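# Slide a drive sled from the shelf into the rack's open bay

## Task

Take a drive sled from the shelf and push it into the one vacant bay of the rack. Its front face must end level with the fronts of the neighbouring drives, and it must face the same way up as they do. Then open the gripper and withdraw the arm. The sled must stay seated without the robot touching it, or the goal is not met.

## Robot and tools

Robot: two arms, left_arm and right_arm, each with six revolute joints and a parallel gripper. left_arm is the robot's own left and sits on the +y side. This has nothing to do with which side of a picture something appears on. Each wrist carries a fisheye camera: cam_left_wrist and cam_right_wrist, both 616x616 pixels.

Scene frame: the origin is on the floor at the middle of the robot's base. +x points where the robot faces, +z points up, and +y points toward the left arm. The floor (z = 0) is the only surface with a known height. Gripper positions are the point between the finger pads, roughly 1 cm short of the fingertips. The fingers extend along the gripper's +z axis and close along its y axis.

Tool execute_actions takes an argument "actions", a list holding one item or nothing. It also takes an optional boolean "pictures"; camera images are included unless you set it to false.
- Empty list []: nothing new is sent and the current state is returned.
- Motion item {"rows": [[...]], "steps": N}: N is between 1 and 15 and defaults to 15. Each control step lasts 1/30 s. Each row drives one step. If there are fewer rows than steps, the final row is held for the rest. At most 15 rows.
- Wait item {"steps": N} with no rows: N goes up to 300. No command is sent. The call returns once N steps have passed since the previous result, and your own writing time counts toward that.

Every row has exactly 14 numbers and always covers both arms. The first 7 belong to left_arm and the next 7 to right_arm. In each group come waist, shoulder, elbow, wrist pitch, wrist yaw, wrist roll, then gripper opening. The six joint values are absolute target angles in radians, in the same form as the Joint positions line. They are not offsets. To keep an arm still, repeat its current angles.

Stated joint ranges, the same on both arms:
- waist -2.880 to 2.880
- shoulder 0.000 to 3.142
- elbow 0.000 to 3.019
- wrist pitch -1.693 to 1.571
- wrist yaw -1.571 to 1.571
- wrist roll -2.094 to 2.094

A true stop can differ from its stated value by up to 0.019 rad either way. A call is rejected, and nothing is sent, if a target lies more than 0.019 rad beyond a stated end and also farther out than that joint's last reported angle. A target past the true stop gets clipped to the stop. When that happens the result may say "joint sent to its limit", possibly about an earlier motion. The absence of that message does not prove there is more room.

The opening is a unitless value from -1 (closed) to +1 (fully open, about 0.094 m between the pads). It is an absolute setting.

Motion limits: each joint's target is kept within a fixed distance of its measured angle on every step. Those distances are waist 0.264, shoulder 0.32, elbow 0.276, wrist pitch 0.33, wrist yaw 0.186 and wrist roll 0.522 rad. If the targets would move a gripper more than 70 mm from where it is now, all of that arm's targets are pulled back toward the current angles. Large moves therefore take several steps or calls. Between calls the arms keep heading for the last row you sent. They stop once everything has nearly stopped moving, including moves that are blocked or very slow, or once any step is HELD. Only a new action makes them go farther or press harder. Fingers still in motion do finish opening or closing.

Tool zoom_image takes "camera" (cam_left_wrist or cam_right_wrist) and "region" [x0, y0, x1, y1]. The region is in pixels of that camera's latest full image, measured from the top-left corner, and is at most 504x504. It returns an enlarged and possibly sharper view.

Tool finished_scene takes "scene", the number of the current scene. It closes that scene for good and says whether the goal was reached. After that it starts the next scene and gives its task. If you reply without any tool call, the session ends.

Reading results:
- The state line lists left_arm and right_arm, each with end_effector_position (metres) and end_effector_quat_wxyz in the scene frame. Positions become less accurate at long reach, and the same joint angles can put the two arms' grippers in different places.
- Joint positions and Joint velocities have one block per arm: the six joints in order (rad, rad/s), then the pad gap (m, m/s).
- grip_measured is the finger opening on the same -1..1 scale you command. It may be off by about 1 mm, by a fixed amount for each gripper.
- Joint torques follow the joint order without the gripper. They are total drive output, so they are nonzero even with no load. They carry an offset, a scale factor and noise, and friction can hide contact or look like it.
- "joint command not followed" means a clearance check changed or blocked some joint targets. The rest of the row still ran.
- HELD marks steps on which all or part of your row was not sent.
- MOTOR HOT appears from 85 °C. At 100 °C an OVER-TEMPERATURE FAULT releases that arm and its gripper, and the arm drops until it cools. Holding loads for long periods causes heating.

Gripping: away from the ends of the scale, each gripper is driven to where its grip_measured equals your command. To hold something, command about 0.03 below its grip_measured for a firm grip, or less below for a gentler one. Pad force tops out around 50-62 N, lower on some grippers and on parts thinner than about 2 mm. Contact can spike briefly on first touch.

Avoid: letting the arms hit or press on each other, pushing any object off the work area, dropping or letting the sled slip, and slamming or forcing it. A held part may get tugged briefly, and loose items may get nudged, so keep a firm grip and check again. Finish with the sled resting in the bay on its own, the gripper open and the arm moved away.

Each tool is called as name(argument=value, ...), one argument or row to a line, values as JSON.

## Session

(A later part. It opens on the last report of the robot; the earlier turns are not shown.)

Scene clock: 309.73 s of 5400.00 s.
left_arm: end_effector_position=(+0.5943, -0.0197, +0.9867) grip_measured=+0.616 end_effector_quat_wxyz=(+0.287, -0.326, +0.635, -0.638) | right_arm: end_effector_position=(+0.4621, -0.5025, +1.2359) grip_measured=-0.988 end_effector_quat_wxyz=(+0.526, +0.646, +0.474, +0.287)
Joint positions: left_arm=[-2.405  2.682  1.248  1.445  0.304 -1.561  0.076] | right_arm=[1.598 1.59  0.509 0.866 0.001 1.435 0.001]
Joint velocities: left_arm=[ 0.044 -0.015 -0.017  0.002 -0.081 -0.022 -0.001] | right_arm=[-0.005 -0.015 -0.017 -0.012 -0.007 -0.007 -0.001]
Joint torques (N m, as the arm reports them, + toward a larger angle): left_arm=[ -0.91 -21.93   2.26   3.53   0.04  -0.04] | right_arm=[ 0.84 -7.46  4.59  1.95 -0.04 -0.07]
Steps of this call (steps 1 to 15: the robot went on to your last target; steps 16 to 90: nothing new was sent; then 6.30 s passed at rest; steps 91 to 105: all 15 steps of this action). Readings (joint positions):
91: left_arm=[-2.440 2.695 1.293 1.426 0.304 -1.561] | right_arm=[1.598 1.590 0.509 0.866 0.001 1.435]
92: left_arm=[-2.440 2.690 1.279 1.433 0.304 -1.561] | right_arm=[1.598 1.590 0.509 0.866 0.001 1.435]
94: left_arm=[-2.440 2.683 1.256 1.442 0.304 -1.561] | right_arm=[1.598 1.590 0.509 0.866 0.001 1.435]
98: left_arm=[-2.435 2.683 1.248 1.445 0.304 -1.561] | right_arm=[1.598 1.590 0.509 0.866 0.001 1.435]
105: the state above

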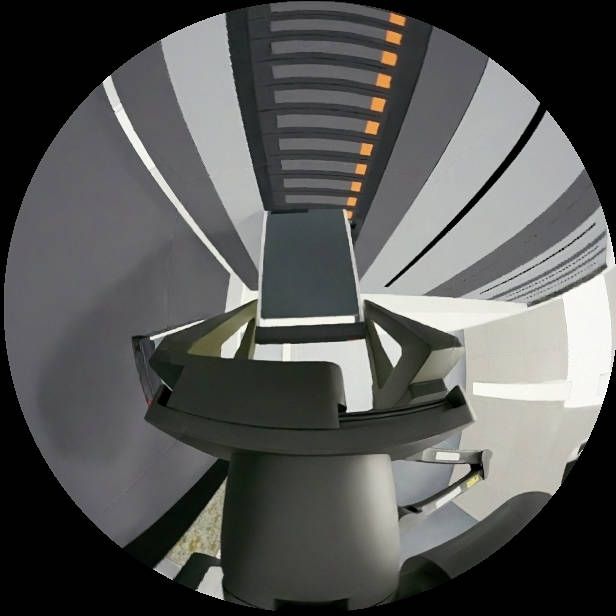

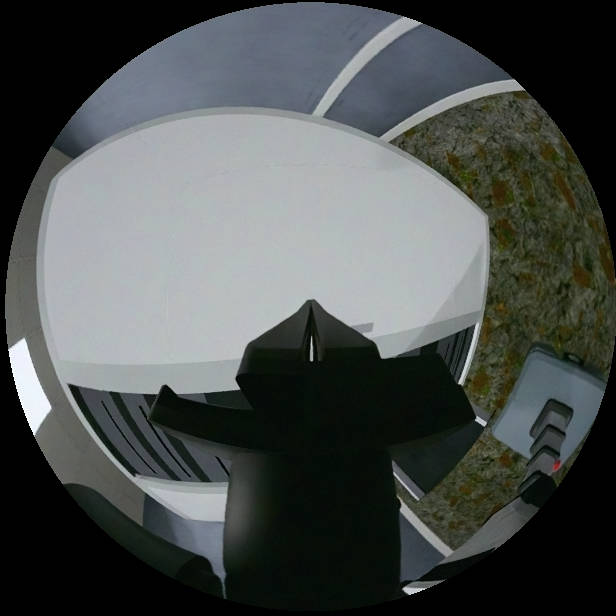

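execute_actions(
  actions=[
    {"rows":[[-2.424,2.63,1.255,1.475,0.305,-1.57,0.57,1.6,1.6,0.5,0.87,0,1.435,-0.988]],"steps":15},
  ],
)

zoom_image(
  camera="cam_left_wrist",
  region=[220,150,400,260],
)

Scene clock: 320.33 s of 5400.00 s.
left_arm: end_effector_position=(+0.5975, -0.0283, +1.0020) grip_measured=+0.616 end_effector_quat_wxyz=(+0.289, -0.317, +0.631, -0.646) | right_arm: end_effector_position=(+0.4621, -0.5025, +1.2359) grip_measured=-0.988 end_effector_quat_wxyz=(+0.526, +0.646, +0.474, +0.287)
Joint positions: left_arm=[-2.416  2.659  1.248  1.445  0.304 -1.561  0.076] | right_arm=[1.598 1.59  0.509 0.866 0.001 1.435 0.001]
Joint velocities: left_arm=[-0.024 -0.005 -0.002 -0.012 -0.007 -0.095 -0.   ] | right_arm=[-0.005  0.005 -0.012 -0.007 -0.037 -0.007 -0.   ]
Joint torques (N m, as the arm reports them, + toward a larger angle): left_arm=[ -2.37 -21.93   2.73   3.45   0.04  -0.04] | right_arm=[ 0.67 -7.34  4.63  1.99 -0.07 -0.06]
Steps of this call (steps 1 to 15: the robot went on to your last target; steps 16 to 90: nothing new was sent; then 7.10 s passed at rest; steps 91 to 105: all 15 steps of this action). Readings (joint positions):
91: left_arm=[-2.404 2.681 1.248 1.445 0.304 -1.561] | right_arm=[1.598 1.590 0.509 0.866 0.001 1.435]
92: left_arm=[-2.404 2.680 1.248 1.445 0.304 -1.561] | right_arm=[1.598 1.590 0.509 0.866 0.001 1.435]
94: left_arm=[-2.407 2.675 1.248 1.445 0.304 -1.561] | right_arm=[1.598 1.590 0.509 0.866 0.001 1.435]
98: left_arm=[-2.414 2.664 1.248 1.445 0.304 -1.561] | right_arm=[1.598 1.590 0.509 0.866 0.001 1.435]
105: the state above

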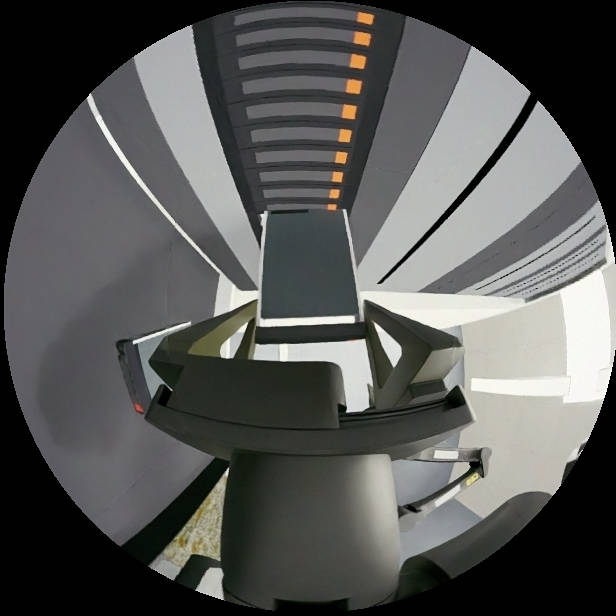

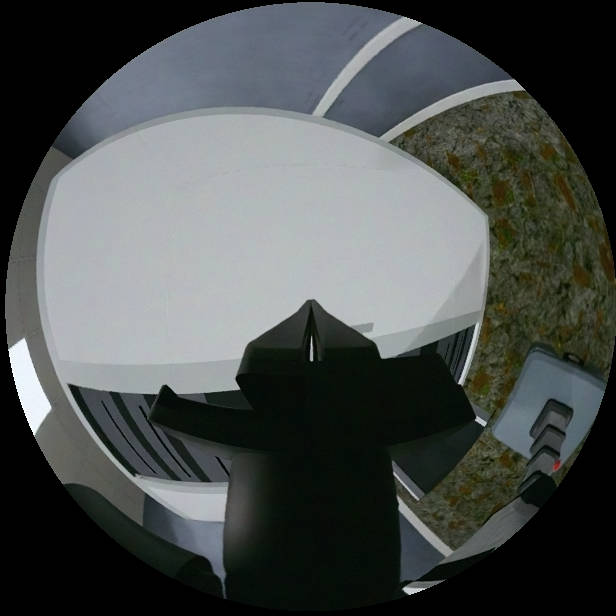

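Region (220, 150, 400, 260) of cam_left_wrist's 616x616 image, scaled by 2.800, with more detail than that image has.

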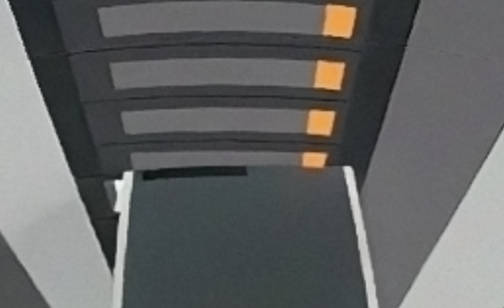

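execute_actions(
  actions=[
    {"rows":[[-2.431,2.672,1.285,1.475,0.305,-1.57,0.57,1.6,1.6,0.5,0.87,0,1.435,-0.988]],"steps":15},
  ],
)

zoom_image(
  camera="cam_left_wrist",
  region=[220,150,400,260],
)

Scene clock: 325.97 s of 5400.00 s.
left_arm: end_effector_position=(+0.5951, -0.0311, +0.9954) grip_measured=+0.616 end_effector_quat_wxyz=(+0.287, -0.317, +0.633, -0.646) | right_arm: end_effector_position=(+0.4621, -0.5025, +1.2359) grip_measured=-0.988 end_effector_quat_wxyz=(+0.526, +0.646, +0.474, +0.287)
Joint positions: left_arm=[-2.42   2.674  1.257  1.447  0.304 -1.561  0.076] | right_arm=[1.598 1.59  0.509 0.866 0.001 1.435 0.001]
Joint velocities: left_arm=[-0.005 -0.015  0.007  0.002 -0.051  0.022 -0.   ] | right_arm=[-0.015 -0.005 -0.002  0.017 -0.022 -0.066 -0.   ]
Joint torques (N m, as the arm reports them, + toward a larger angle): left_arm=[ -2.55 -19.65   4.06   3.44   0.03  -0.04] | right_arm=[ 0.84 -7.59  4.57  1.98 -0.06 -0.07]
Steps of this call (steps 1 to 15: the robot went on to your last target; steps 16 to 90: nothing new was sent; then 2.13 s passed at rest; steps 91 to 105: all 15 steps of this action). Readings (joint positions):
91: left_arm=[-2.416 2.660 1.249 1.445 0.304 -1.561] | right_arm=[1.598 1.590 0.509 0.866 0.001 1.435]
92: left_arm=[-2.417 2.662 1.251 1.446 0.304 -1.561] | right_arm=[1.598 1.590 0.509 0.866 0.001 1.435]
94: left_arm=[-2.418 2.667 1.255 1.447 0.304 -1.561] | right_arm=[1.598 1.590 0.509 0.866 0.001 1.435]
98: left_arm=[-2.420 2.673 1.257 1.447 0.304 -1.561] | right_arm=[1.598 1.590 0.509 0.866 0.001 1.435]
105: the state above

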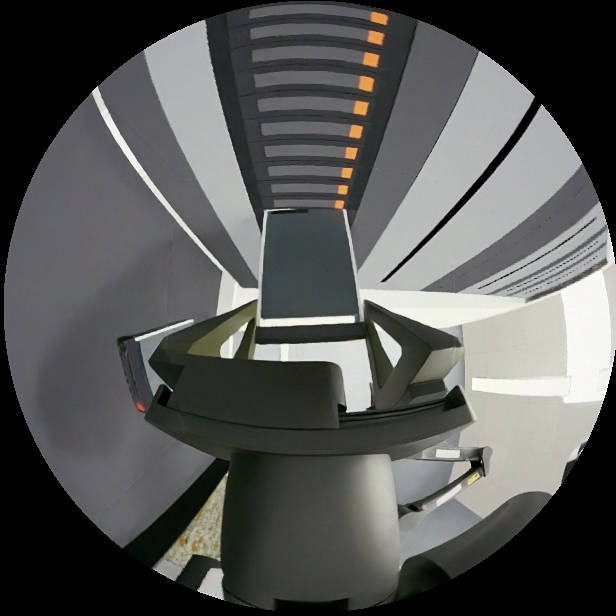

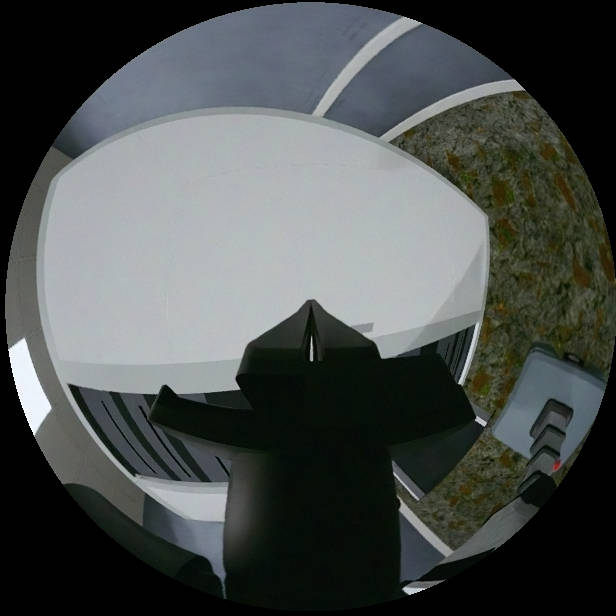

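Region (220, 150, 400, 260) of cam_left_wrist's 616x616 image, scaled by 2.800, with more detail than that image has.

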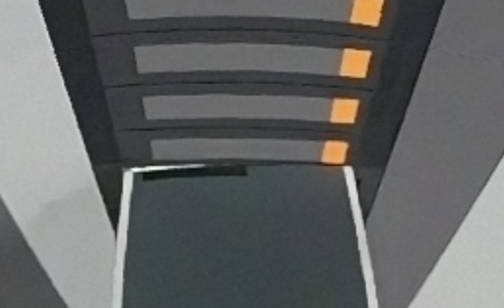

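execute_actions(
  actions=[
    {"rows":[[-2.402,2.68,1.325,1.41,0.318,-1.57,0.57,1.6,1.6,0.5,0.87,0,1.435,-0.988]],"steps":15},
  ],
)

zoom_image(
  camera="cam_left_wrist",
  region=[220,150,400,260],
)

Scene clock: 330.80 s of 5400.00 s.
left_arm: end_effector_position=(+0.6014, -0.0344, +0.9897) grip_measured=+0.616 end_effector_quat_wxyz=(+0.279, -0.314, +0.637, -0.646) | right_arm: end_effector_position=(+0.4621, -0.5025, +1.2359) grip_measured=-0.988 end_effector_quat_wxyz=(+0.526, +0.646, +0.474, +0.287)
Joint positions: left_arm=[-2.416  2.686  1.286  1.419  0.324 -1.561  0.076] | right_arm=[1.598 1.59  0.509 0.866 0.001 1.435 0.001]
Joint velocities: left_arm=[ 0.005 -0.015  0.007 -0.002 -0.022  0.022  0.001] | right_arm=[ 0.005  0.005  0.022 -0.017 -0.022  0.007  0.001]
Joint torques (N m, as the arm reports them, + toward a larger angle): left_arm=[ -0.06 -20.09   4.89   1.77  -0.28  -0.03] | right_arm=[ 0.54 -7.31  4.52  2.01 -0.06 -0.07]
Steps of this call (steps 1 to 15: the robot went on to your last target; steps 16 to 90: nothing new was sent; then 1.33 s passed at rest; steps 91 to 105: all 15 steps of this action). Readings (joint positions):
91: left_arm=[-2.420 2.675 1.261 1.441 0.310 -1.561] | right_arm=[1.598 1.590 0.509 0.866 0.001 1.435]
92: left_arm=[-2.419 2.677 1.270 1.431 0.314 -1.561] | right_arm=[1.598 1.590 0.509 0.866 0.001 1.435]
94: left_arm=[-2.418 2.681 1.278 1.426 0.324 -1.561] | right_arm=[1.598 1.590 0.509 0.866 0.001 1.435]
98: left_arm=[-2.416 2.685 1.286 1.419 0.324 -1.561] | right_arm=[1.598 1.590 0.509 0.866 0.001 1.435]
105: the state above

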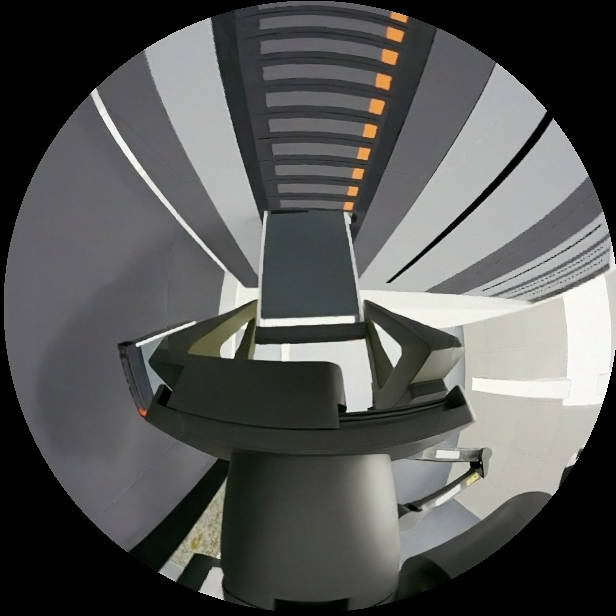

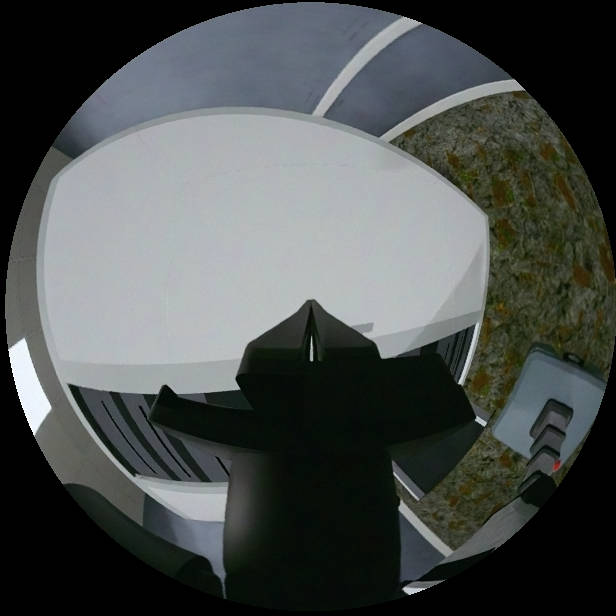

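Region (220, 150, 400, 260) of cam_left_wrist's 616x616 image, scaled by 2.800, with more detail than that image has.

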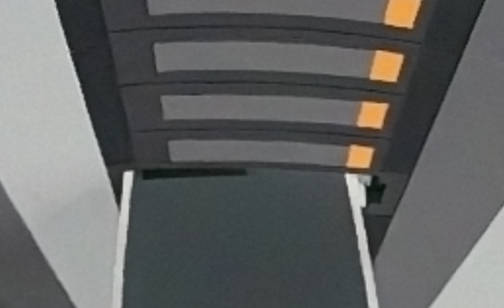

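execute_actions(
  actions=[
    {"rows":[[-2.402,2.65,1.315,1.46,0.318,-1.57,0.57,1.6,1.6,0.5,0.87,0,1.435,-0.988]],"steps":15},
  ],
)

zoom_image(
  camera="cam_left_wrist",
  region=[220,150,400,260],
)

Scene clock: 336.73 s of 5400.00 s.
left_arm: end_effector_position=(+0.6016, -0.0341, +0.9907) grip_measured=+0.616 end_effector_quat_wxyz=(+0.279, -0.315, +0.635, -0.648) | right_arm: end_effector_position=(+0.4621, -0.5025, +1.2359) grip_measured=-0.988 end_effector_quat_wxyz=(+0.526, +0.646, +0.474, +0.287)
Joint positions: left_arm=[-2.416  2.686  1.286  1.423  0.324 -1.566  0.076] | right_arm=[1.598 1.59  0.509 0.866 0.001 1.435 0.001]
Joint velocities: left_arm=[ 0.015 -0.005 -0.007  0.012 -0.037  0.081  0.   ] | right_arm=[ 0.005  0.024  0.007  0.002  0.022 -0.007  0.   ]
Joint torques (N m, as the arm reports them, + toward a larger angle): left_arm=[  0.07 -22.83   4.21   3.81  -0.3    0.03] | right_arm=[ 0.71 -7.44  4.57  2.   -0.06 -0.06]
Steps of this call (steps 1 to 15: the robot went on to your last target; steps 16 to 90: nothing new was sent; then 2.43 s passed at rest; steps 91 to 105: all 15 steps of this action). Readings (joint positions):
91: left_arm=[-2.416 2.686 1.286 1.420 0.324 -1.562] | right_arm=[1.598 1.590 0.509 0.866 0.001 1.435]
92: left_arm=[-2.416 2.686 1.286 1.422 0.324 -1.563] | right_arm=[1.598 1.590 0.509 0.866 0.001 1.435]
94: left_arm=[-2.416 2.686 1.286 1.423 0.324 -1.564] | right_arm=[1.598 1.590 0.509 0.866 0.001 1.435]
98: left_arm=[-2.416 2.686 1.286 1.423 0.324 -1.566] | right_arm=[1.598 1.590 0.509 0.866 0.001 1.435]
105: the state above

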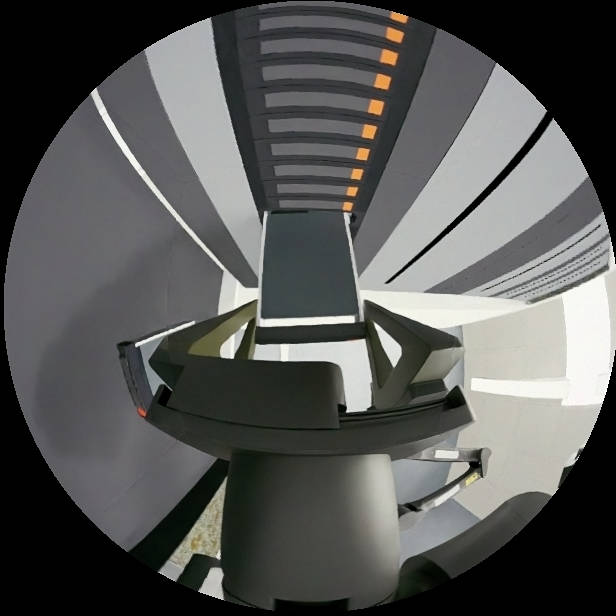

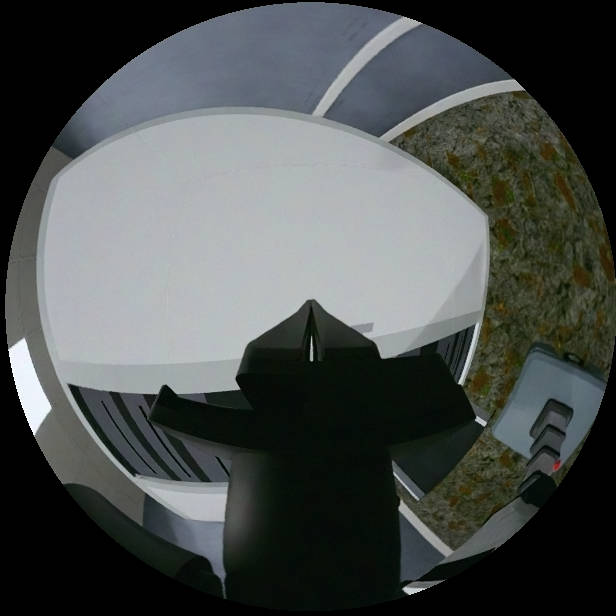

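Region (220, 150, 400, 260) of cam_left_wrist's 616x616 image, scaled by 2.800, with more detail than that image has.

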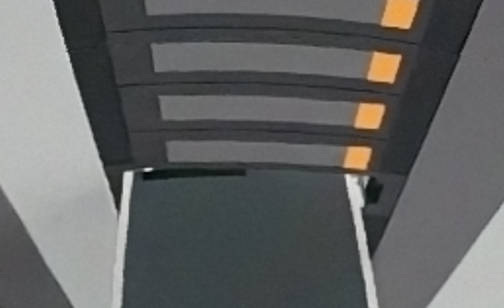

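execute_actions(
  actions=[
    {"rows":[[-2.41,2.64,1.25,1.46,0.318,-1.57,0.57,1.6,1.6,0.5,0.87,0,1.435,-0.988]],"steps":15},
  ],
)

execute_actions(
  actions=[
    {"rows":[[-2.41,2.645,1.305,1.45,0.318,-1.57,0.57,1.6,1.6,0.5,0.87,0,1.435,-0.988]],"steps":15},
  ],
)

zoom_image(
  camera="cam_left_wrist",
  region=[220,150,400,260],
)

Scene clock: 343.17 s of 5400.00 s.
left_arm: end_effector_position=(+0.5922, -0.0297, +0.9898) grip_measured=+0.616 end_effector_quat_wxyz=(+0.275, -0.320, +0.639, -0.642) | right_arm: end_effector_position=(+0.4621, -0.5025, +1.2359) grip_measured=-0.988 end_effector_quat_wxyz=(+0.526, +0.646, +0.474, +0.287)
Joint positions: left_arm=[-2.416  2.674  1.25   1.43   0.32  -1.566  0.076] | right_arm=[1.598 1.59  0.509 0.866 0.001 1.435 0.001]
Joint velocities: left_arm=[-0.015  0.005 -0.017 -0.012 -0.051 -0.022 -0.   ] | right_arm=[-0.005 -0.005  0.007 -0.012  0.007  0.095 -0.002]
Joint torques (N m, as the arm reports them, + toward a larger angle): left_arm=[ -0.67 -22.23   2.26   3.49  -0.11   0.03] | right_arm=[ 0.49 -7.78  4.57  2.04 -0.06 -0.07]
Steps of this call (steps 1 to 15: the robot went on to your last target; steps 16 to 90: nothing new was sent; then 2.93 s passed at rest; steps 91 to 105: all 15 steps of this action). Readings (joint positions):
91: left_arm=[-2.416 2.685 1.281 1.423 0.323 -1.566] | right_arm=[1.598 1.590 0.509 0.866 0.001 1.435]
92: left_arm=[-2.416 2.681 1.271 1.425 0.323 -1.566] | right_arm=[1.598 1.590 0.509 0.866 0.001 1.435]
94: left_arm=[-2.416 2.675 1.255 1.429 0.321 -1.566] | right_arm=[1.598 1.590 0.509 0.866 0.001 1.435]
98: left_arm=[-2.416 2.674 1.250 1.430 0.320 -1.566] | right_arm=[1.598 1.590 0.509 0.866 0.001 1.435]
105: the state above

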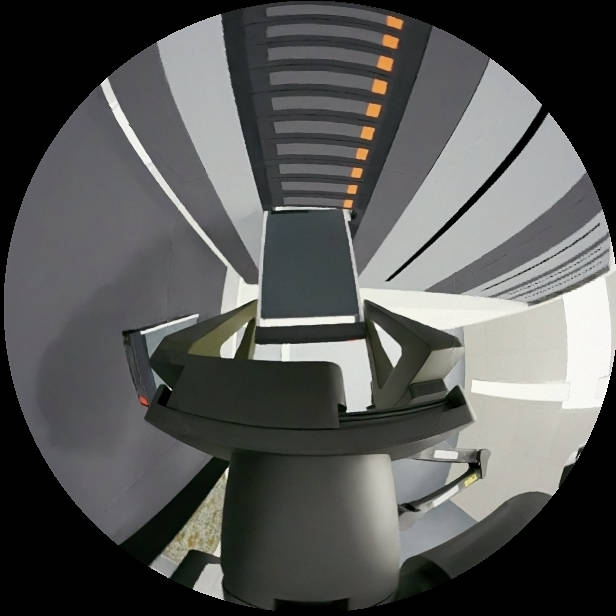

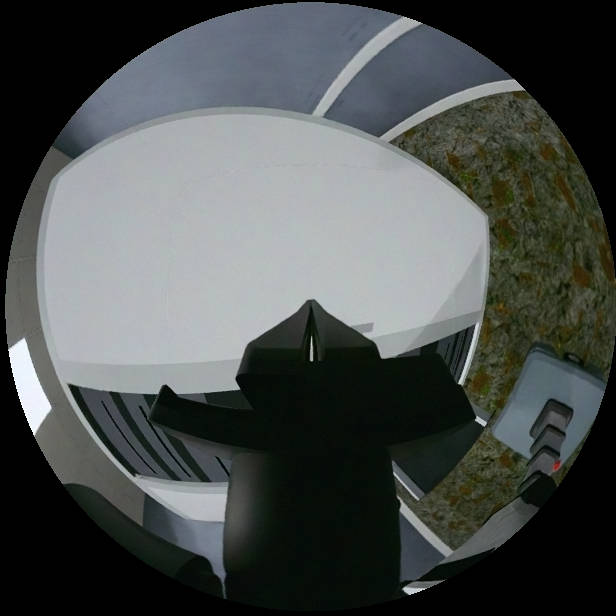

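Scene clock: 343.67 s of 5400.00 s.
left_arm: end_effector_position=(+0.5978, -0.0325, +0.9945) grip_measured=+0.616 end_effector_quat_wxyz=(+0.278, -0.315, +0.636, -0.647) | right_arm: end_effector_position=(+0.4621, -0.5025, +1.2359) grip_measured=-0.988 end_effector_quat_wxyz=(+0.526, +0.646, +0.474, +0.287)
Joint positions: left_arm=[-2.416  2.674  1.267  1.43   0.324 -1.566  0.076] | right_arm=[1.598 1.59  0.509 0.866 0.001 1.435 0.001]
Joint velocities: left_arm=[ 0.005 -0.015 -0.007 -0.002 -0.022  0.007 -0.002] | right_arm=[-0.015 -0.015 -0.007  0.012 -0.007  0.007  0.   ]
Joint torques (N m, as the arm reports them, + toward a larger angle): left_arm=[ -0.83 -21.66   4.75   3.11  -0.29   0.01] | right_arm=[ 0.79 -7.69  4.57  2.03 -0.05 -0.07]
Steps of this call (steps 1 to 15: all 15 steps of this action). Readings (joint positions):
1: left_arm=[-2.416 2.674 1.252 1.430 0.320 -1.566] | right_arm=[1.598 1.590 0.509 0.866 0.001 1.435]
2: left_arm=[-2.416 2.674 1.257 1.430 0.320 -1.566] | right_arm=[1.598 1.590 0.509 0.866 0.001 1.435]
4: left_arm=[-2.416 2.674 1.267 1.430 0.324 -1.566] | right_arm=[1.598 1.590 0.509 0.866 0.001 1.435]
8: left_arm=[-2.416 2.674 1.267 1.430 0.324 -1.566] | right_arm=[1.598 1.590 0.509 0.866 0.001 1.435]
15: the state above

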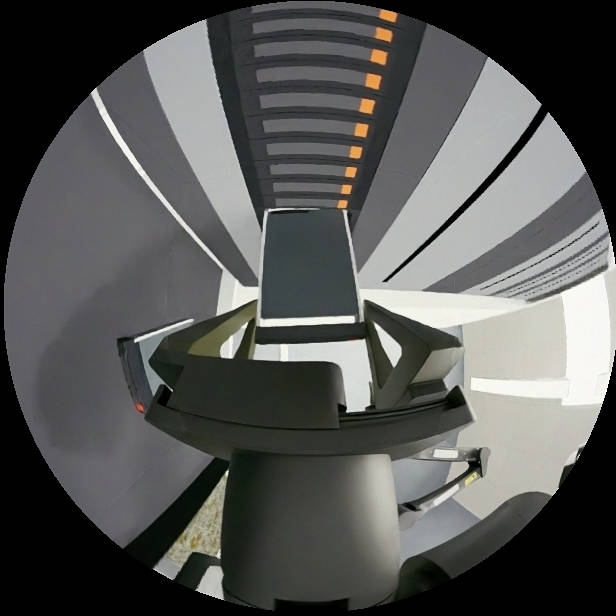

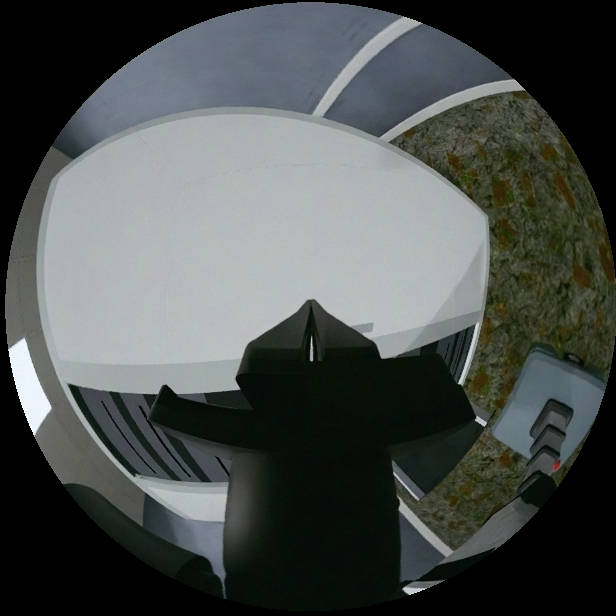

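Region (220, 150, 400, 260) of cam_left_wrist's 616x616 image, scaled by 2.800, with more detail than that image has.

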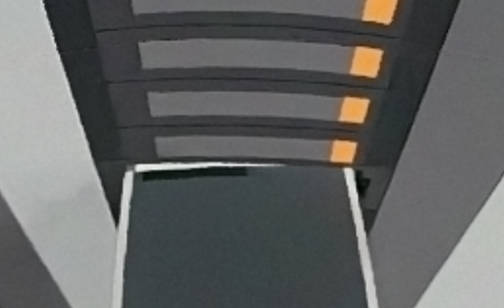

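execute_actions(
  actions=[
    {"rows":[[-2.416,2.645,1.245,1.45,0.318,-1.57,0.57,1.6,1.6,0.5,0.87,0,1.435,-0.988],[-2.416,2.645,1.245,1.45,0.318,-1.57,0.57,1.6,1.6,0.5,0.87,0,1.435,-0.988],[-2.416,2.645,1.245,1.45,0.318,-1.57,0.57,1.6,1.6,0.5,0.87,0,1.435,-0.988],[-2.416,2.645,1.245,1.45,0.318,-1.57,0.57,1.6,1.6,0.5,0.87,0,1.435,-0.988],[-2.402,2.645,1.26,1.45,0.318,-1.57,0.57,1.6,1.6,0.5,0.87,0,1.435,-0.988]],"steps":13},
  ],
)

execute_actions(
  actions=[
    {"rows":[[-2.402,2.645,1.31,1.45,0.318,-1.57,0.57,1.6,1.6,0.5,0.87,0,1.435,-0.988]],"steps":15},
  ],
)

zoom_image(
  camera="cam_left_wrist",
  region=[220,150,400,260],
)

Scene clock: 353.13 s of 5400.00 s.
left_arm: end_effector_position=(+0.5942, -0.0269, +0.9913) grip_measured=+0.616 end_effector_quat_wxyz=(+0.277, -0.321, +0.638, -0.642) | right_arm: end_effector_position=(+0.4621, -0.5025, +1.2359) grip_measured=-0.988 end_effector_quat_wxyz=(+0.526, +0.646, +0.474, +0.287)
Joint positions: left_arm=[-2.411  2.671  1.249  1.43   0.321 -1.566  0.076] | right_arm=[1.598 1.59  0.509 0.866 0.001 1.435 0.001]
Joint velocities: left_arm=[ 0.015 -0.005 -0.002  0.007 -0.022  0.022  0.   ] | right_arm=[ 0.005 -0.015  0.007 -0.012  0.066 -0.007  0.001]
Joint torques (N m, as the arm reports them, + toward a larger angle): left_arm=[ -0.24 -21.56   2.89   3.1   -0.14   0.03] | right_arm=[ 0.54 -7.68  4.59  2.   -0.07 -0.06]
Steps of this call (steps 1 to 15: the robot went on to your last target; steps 16 to 90: nothing new was sent; then 6.03 s passed at rest; steps 91 to 103: all 13 steps of this action). Readings (joint positions):
91: left_arm=[-2.416 2.673 1.264 1.430 0.324 -1.566] | right_arm=[1.598 1.590 0.509 0.866 0.001 1.435]
92: left_arm=[-2.416 2.672 1.259 1.430 0.322 -1.566] | right_arm=[1.598 1.590 0.509 0.866 0.001 1.435]
94: left_arm=[-2.416 2.672 1.250 1.430 0.321 -1.566] | right_arm=[1.598 1.590 0.509 0.866 0.001 1.435]
98: left_arm=[-2.415 2.671 1.249 1.430 0.321 -1.566] | right_arm=[1.598 1.590 0.509 0.866 0.001 1.435]
103: the state above

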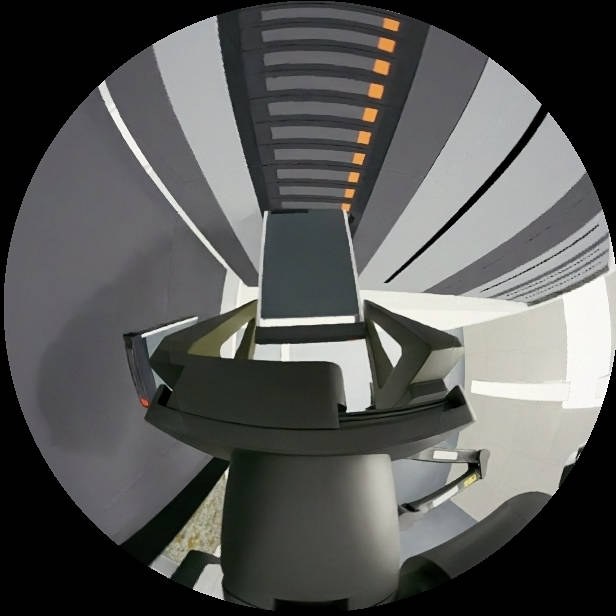

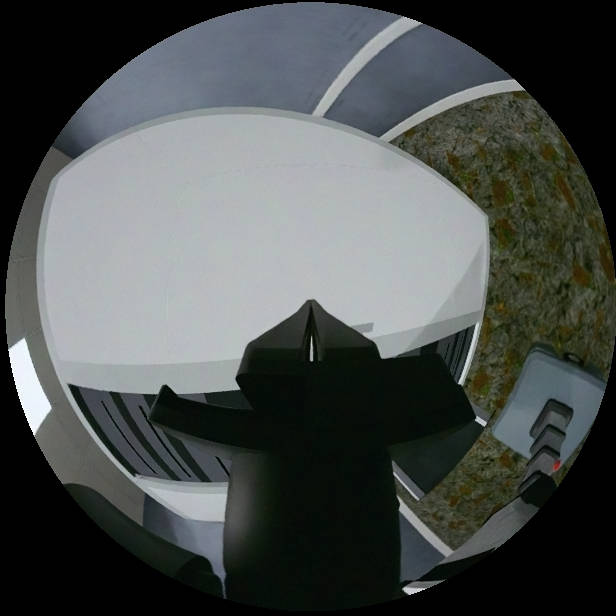

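Scene clock: 353.63 s of 5400.00 s.
left_arm: end_effector_position=(+0.5979, -0.0287, +0.9943) grip_measured=+0.616 end_effector_quat_wxyz=(+0.279, -0.318, +0.636, -0.646) | right_arm: end_effector_position=(+0.4621, -0.5025, +1.2359) grip_measured=-0.988 end_effector_quat_wxyz=(+0.526, +0.646, +0.474, +0.287)
Joint positions: left_arm=[-2.411  2.671  1.26   1.43   0.324 -1.566  0.076] | right_arm=[1.598 1.59  0.509 0.866 0.001 1.435 0.001]
Joint velocities: left_arm=[-0.005 -0.005 -0.002 -0.012 -0.007  0.037  0.   ] | right_arm=[-0.005 -0.015  0.007 -0.012 -0.081  0.066 -0.   ]
Joint torques (N m, as the arm reports them, + toward a larger angle): left_arm=[ -0.42 -21.86   5.42   3.04  -0.32   0.03] | right_arm=[ 0.55 -7.72  4.51  1.99 -0.06 -0.05]
Steps of this call (steps 1 to 15: all 15 steps of this action). Readings (joint positions):
1: left_arm=[-2.411 2.671 1.252 1.430 0.321 -1.566] | right_arm=[1.598 1.590 0.509 0.866 0.001 1.435]
2: left_arm=[-2.411 2.671 1.257 1.430 0.321 -1.566] | right_arm=[1.598 1.590 0.509 0.866 0.001 1.435]
4: left_arm=[-2.411 2.671 1.260 1.430 0.324 -1.566] | right_arm=[1.598 1.590 0.509 0.866 0.001 1.435]
8: left_arm=[-2.411 2.671 1.260 1.430 0.324 -1.566] | right_arm=[1.598 1.590 0.509 0.866 0.001 1.435]
15: the state above

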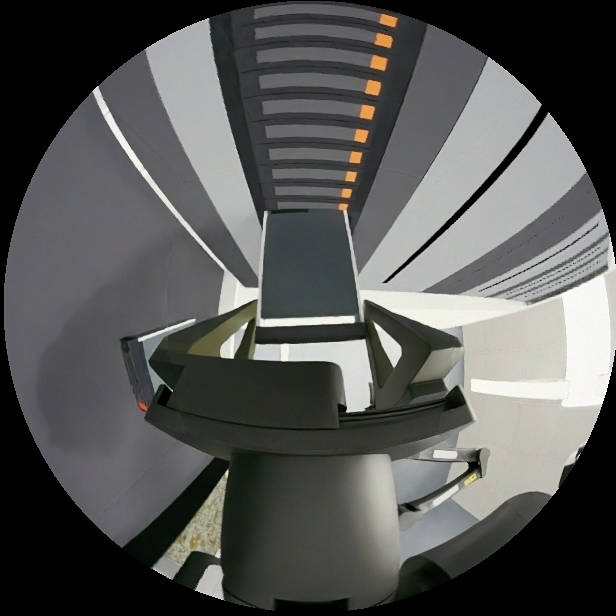

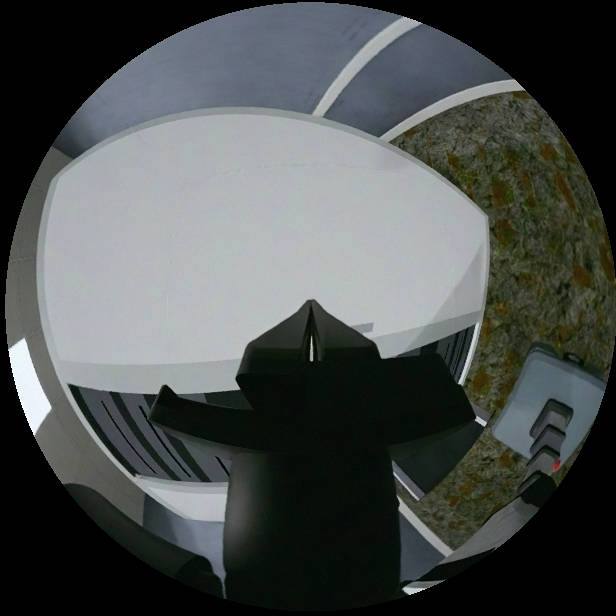

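Region (220, 150, 400, 260) of cam_left_wrist's 616x616 image, scaled by 2.800, with more detail than that image has.

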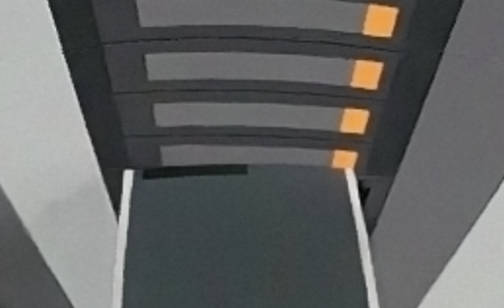

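execute_actions(
  actions=[
    {"rows":[[-2.411,2.635,1.245,1.45,0.318,-1.57,0.57,1.6,1.6,0.5,0.87,0,1.435,-0.988],[-2.411,2.635,1.245,1.45,0.318,-1.57,0.57,1.6,1.6,0.5,0.87,0,1.435,-0.988],[-2.411,2.635,1.245,1.45,0.318,-1.57,0.57,1.6,1.6,0.5,0.87,0,1.435,-0.988],[-2.411,2.635,1.245,1.45,0.318,-1.57,0.57,1.6,1.6,0.5,0.87,0,1.435,-0.988],[-2.424,2.635,1.255,1.45,0.318,-1.57,0.57,1.6,1.6,0.5,0.87,0,1.435,-0.988]],"steps":14},
  ],
)

execute_actions(
  actions=[
    {"rows":[[-2.424,2.635,1.305,1.45,0.318,-1.57,0.57,1.6,1.6,0.5,0.87,0,1.435,-0.988]],"steps":15},
  ],
)

zoom_image(
  camera="cam_left_wrist",
  region=[220,150,400,260],
)

Scene clock: 364.97 s of 5400.00 s.
left_arm: end_effector_position=(+0.5941, -0.0278, +0.9930) grip_measured=+0.616 end_effector_quat_wxyz=(+0.277, -0.320, +0.638, -0.643) | right_arm: end_effector_position=(+0.4621, -0.5025, +1.2359) grip_measured=-0.988 end_effector_quat_wxyz=(+0.526, +0.646, +0.474, +0.287)
Joint positions: left_arm=[-2.412  2.668  1.247  1.43   0.321 -1.566  0.076] | right_arm=[1.598 1.59  0.509 0.866 0.001 1.435 0.001]
Joint velocities: left_arm=[-0.005 -0.005  0.012 -0.002  0.007  0.007  0.001] | right_arm=[-0.015  0.015  0.007  0.012 -0.022 -0.022 -0.003]
Joint torques (N m, as the arm reports them, + toward a larger angle): left_arm=[ -2.15 -22.21   2.77   3.06  -0.14   0.02] | right_arm=[ 0.67 -7.56  4.57  1.99 -0.06 -0.07]
Steps of this call (steps 1 to 15: the robot went on to your last target; steps 16 to 90: nothing new was sent; then 7.87 s passed at rest; steps 91 to 104: all 14 steps of this action). Readings (joint positions):
91: left_arm=[-2.411 2.671 1.257 1.430 0.324 -1.566] | right_arm=[1.598 1.590 0.509 0.866 0.001 1.435]
92: left_arm=[-2.411 2.669 1.253 1.430 0.323 -1.566] | right_arm=[1.598 1.590 0.509 0.866 0.001 1.435]
94: left_arm=[-2.411 2.669 1.248 1.430 0.321 -1.566] | right_arm=[1.598 1.590 0.509 0.866 0.001 1.435]
98: left_arm=[-2.412 2.668 1.247 1.430 0.321 -1.566] | right_arm=[1.598 1.590 0.509 0.866 0.001 1.435]
104: the state above

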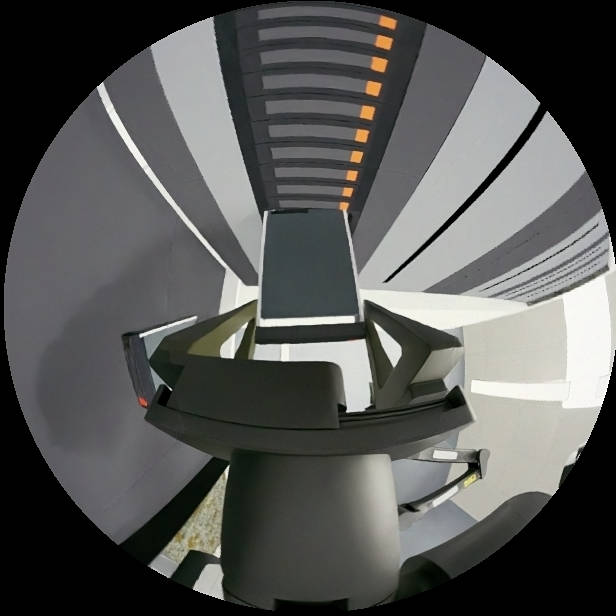

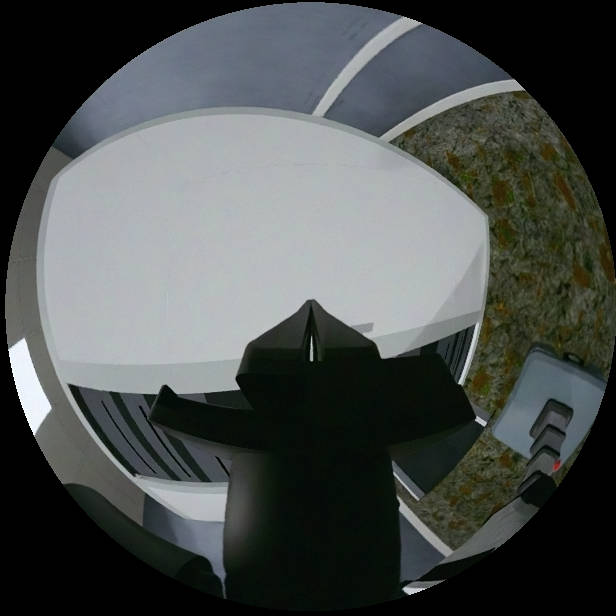

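Scene clock: 365.47 s of 5400.00 s.
left_arm: end_effector_position=(+0.6000, -0.0339, +0.9990) grip_measured=+0.616 end_effector_quat_wxyz=(+0.280, -0.314, +0.633, -0.650) | right_arm: end_effector_position=(+0.4621, -0.5025, +1.2359) grip_measured=-0.988 end_effector_quat_wxyz=(+0.526, +0.646, +0.474, +0.287)
Joint positions: left_arm=[-2.418  2.668  1.268  1.43   0.322 -1.568  0.076] | right_arm=[1.598 1.59  0.509 0.866 0.001 1.435 0.001]
Joint velocities: left_arm=[-0.015  0.005  0.022 -0.007 -0.081 -0.051  0.   ] | right_arm=[-0.005 -0.005 -0.002 -0.002 -0.007  0.022  0.   ]
Joint torques (N m, as the arm reports them, + toward a larger angle): left_arm=[ -1.6  -22.08   4.7    3.07  -0.21   0.06] | right_arm=[ 0.66 -7.5   4.59  2.01 -0.06 -0.06]
Steps of this call (steps 1 to 15: all 15 steps of this action). Readings (joint positions):
1: left_arm=[-2.412 2.668 1.251 1.430 0.321 -1.566] | right_arm=[1.598 1.590 0.509 0.866 0.001 1.435]
2: left_arm=[-2.412 2.668 1.255 1.430 0.321 -1.566] | right_arm=[1.598 1.590 0.509 0.866 0.001 1.435]
4: left_arm=[-2.414 2.668 1.259 1.430 0.324 -1.566] | right_arm=[1.598 1.590 0.509 0.866 0.001 1.435]
8: left_arm=[-2.418 2.668 1.263 1.430 0.323 -1.566] | right_arm=[1.598 1.590 0.509 0.866 0.001 1.435]
15: the state above

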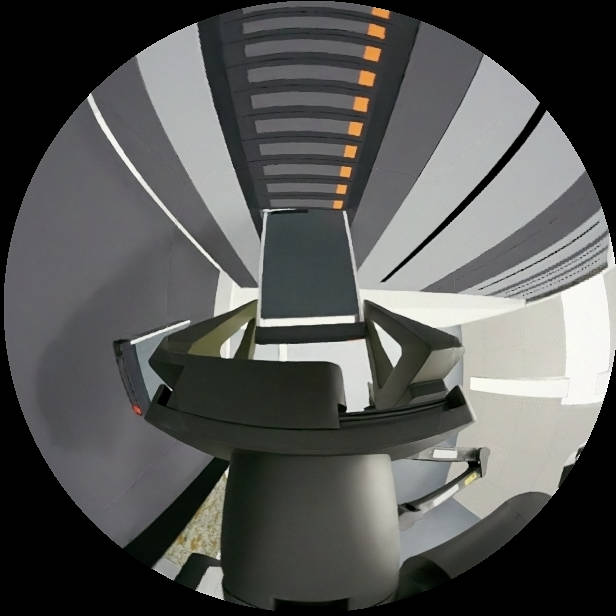

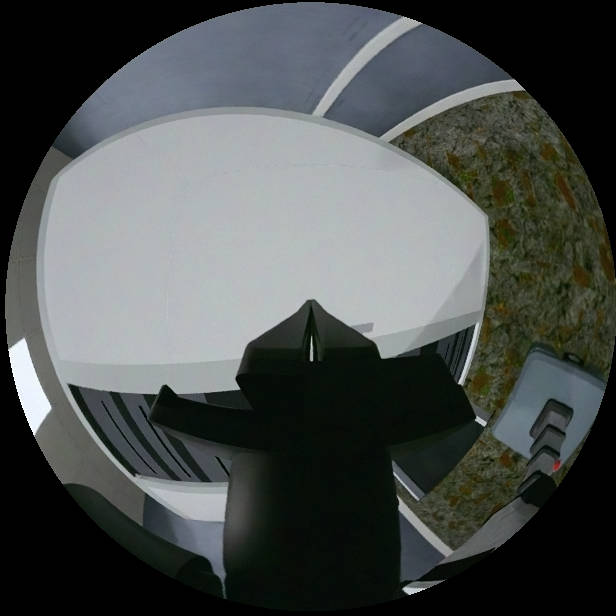

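Region (220, 150, 400, 260) of cam_left_wrist's 616x616 image, scaled by 2.800, with more detail than that image has.

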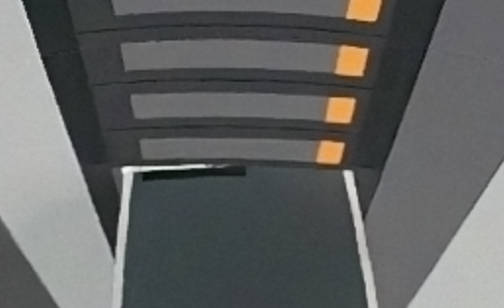

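execute_actions(
  actions=[
    {"rows":[[-2.415,2.645,1.335,1.43,0.325,-1.57,0.57,1.6,1.6,0.5,0.87,0,1.435,-0.988]],"steps":15},
  ],
)

zoom_image(
  camera="cam_left_wrist",
  region=[220,150,400,260],
)

Scene clock: 370.60 s of 5400.00 s.
left_arm: end_effector_position=(+0.6049, -0.0360, +0.9992) grip_measured=+0.616 end_effector_quat_wxyz=(+0.279, -0.314, +0.632, -0.651) | right_arm: end_effector_position=(+0.4621, -0.5025, +1.2359) grip_measured=-0.988 end_effector_quat_wxyz=(+0.526, +0.646, +0.474, +0.287)
Joint positions: left_arm=[-2.418  2.671  1.285  1.42   0.323 -1.571  0.076] | right_arm=[1.598 1.59  0.509 0.866 0.001 1.435 0.001]
Joint velocities: left_arm=[-0.015  0.005 -0.007 -0.017  0.051  0.037  0.001] | right_arm=[-0.015 -0.005  0.017  0.022 -0.022 -0.022 -0.001]
Joint torques (N m, as the arm reports them, + toward a larger angle): left_arm=[ -0.9  -21.92   5.67   2.58   0.11   0.08] | right_arm=[ 0.65 -7.59  4.55  2.   -0.06 -0.07]
Steps of this call (steps 1 to 15: the robot went on to your last target; steps 16 to 90: nothing new was sent; then 1.63 s passed at rest; steps 91 to 105: all 15 steps of this action). Readings (joint positions):
91: left_arm=[-2.418 2.668 1.271 1.429 0.323 -1.568] | right_arm=[1.598 1.590 0.509 0.866 0.001 1.435]
92: left_arm=[-2.418 2.669 1.275 1.426 0.323 -1.569] | right_arm=[1.598 1.590 0.509 0.866 0.001 1.435]
94: left_arm=[-2.418 2.670 1.283 1.421 0.323 -1.571] | right_arm=[1.598 1.590 0.509 0.866 0.001 1.435]
98: left_arm=[-2.418 2.671 1.285 1.420 0.323 -1.571] | right_arm=[1.598 1.590 0.509 0.866 0.001 1.435]
105: the state above

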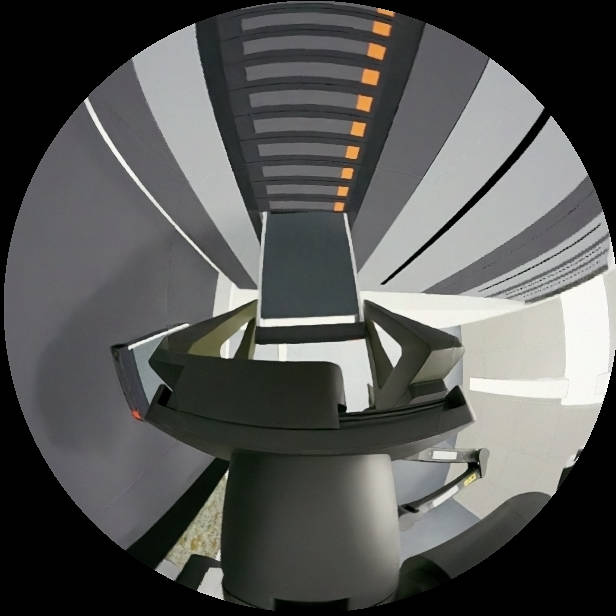

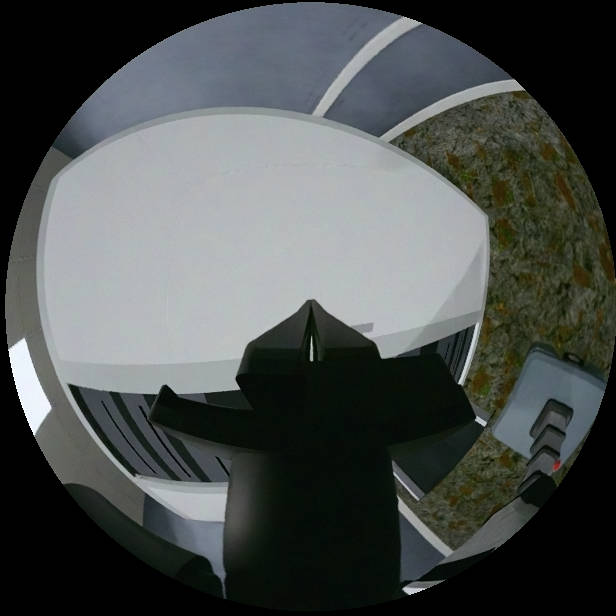

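Region (220, 150, 400, 260) of cam_left_wrist's 616x616 image, scaled by 2.800, with more detail than that image has.

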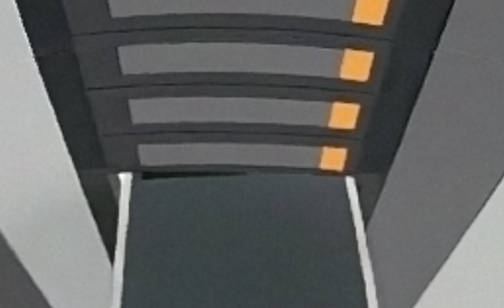

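execute_actions(
  actions=[
    {"rows":[[-2.40,2.655,1.365,1.40,0.337,-1.57,0.57,1.6,1.6,0.5,0.87,0,1.435,-0.988],[-2.40,2.655,1.365,1.40,0.337,-1.57,0.57,1.6,1.6,0.5,0.87,0,1.435,-0.988],[-2.40,2.655,1.365,1.40,0.337,-1.57,0.57,1.6,1.6,0.5,0.87,0,1.435,-0.988],[-2.40,2.655,1.365,1.40,0.337,-1.57,0.57,1.6,1.6,0.5,0.87,0,1.435,-0.988],[-2.40,2.655,1.365,1.40,0.337,-1.57,0.57,1.6,1.6,0.5,0.87,0,1.435,-0.988],[-2.40,2.655,1.365,1.40,0.337,-1.57,0.57,1.6,1.6,0.5,0.87,0,1.435,-0.988],[-2.38,2.665,1.40,1.375,0.35,-1.57,0.57,1.6,1.6,0.5,0.87,0,1.435,-0.988]],"steps":15},
  ],
)

Scene clock: 380.07 s of 5400.00 s.
left_arm: end_effector_position=(+0.6279, -0.0326, +0.9958) grip_measured=+0.616 end_effector_quat_wxyz=(+0.276, -0.311, +0.634, -0.652) | right_arm: end_effector_position=(+0.4621, -0.5025, +1.2359) grip_measured=-0.988 end_effector_quat_wxyz=(+0.526, +0.646, +0.474, +0.287)
Joint positions: left_arm=[-2.393  2.687  1.352  1.368  0.357 -1.571  0.076] | right_arm=[1.598 1.59  0.509 0.866 0.001 1.435 0.001]
Joint velocities: left_arm=[-0.005  0.005  0.002 -0.007 -0.007 -0.051  0.001] | right_arm=[-0.005 -0.005  0.017 -0.007 -0.081 -0.037  0.   ]
Joint torques (N m, as the arm reports them, + toward a larger angle): left_arm=[ -0.09 -22.16   5.84   2.47  -0.35   0.07] | right_arm=[ 0.76 -7.5   4.61  2.03 -0.06 -0.07]
Steps of this call (steps 1 to 15: the robot went on to your last target; steps 16 to 90: nothing new was sent; then 5.97 s passed at rest; steps 91 to 105: all 15 steps of this action). Readings (joint positions):
91: left_arm=[-2.417 2.672 1.288 1.415 0.328 -1.571] | right_arm=[1.598 1.590 0.509 0.866 0.001 1.435]
92: left_arm=[-2.416 2.673 1.297 1.410 0.330 -1.571] | right_arm=[1.598 1.590 0.509 0.866 0.001 1.435]
94: left_arm=[-2.412 2.676 1.310 1.397 0.337 -1.571] | right_arm=[1.598 1.590 0.509 0.866 0.001 1.435]
98: left_arm=[-2.405 2.681 1.328 1.385 0.345 -1.571] | right_arm=[1.598 1.590 0.509 0.866 0.001 1.435]
105: the state above

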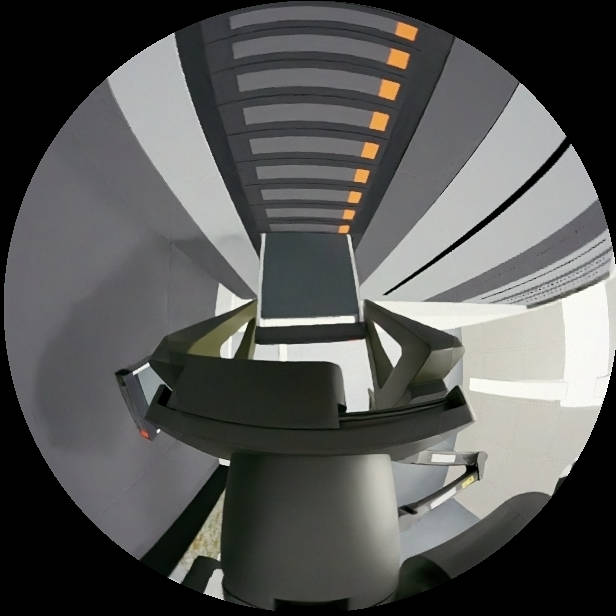

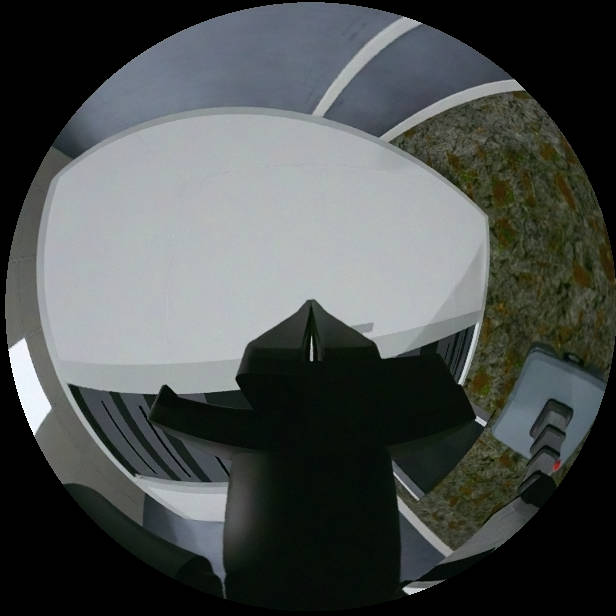

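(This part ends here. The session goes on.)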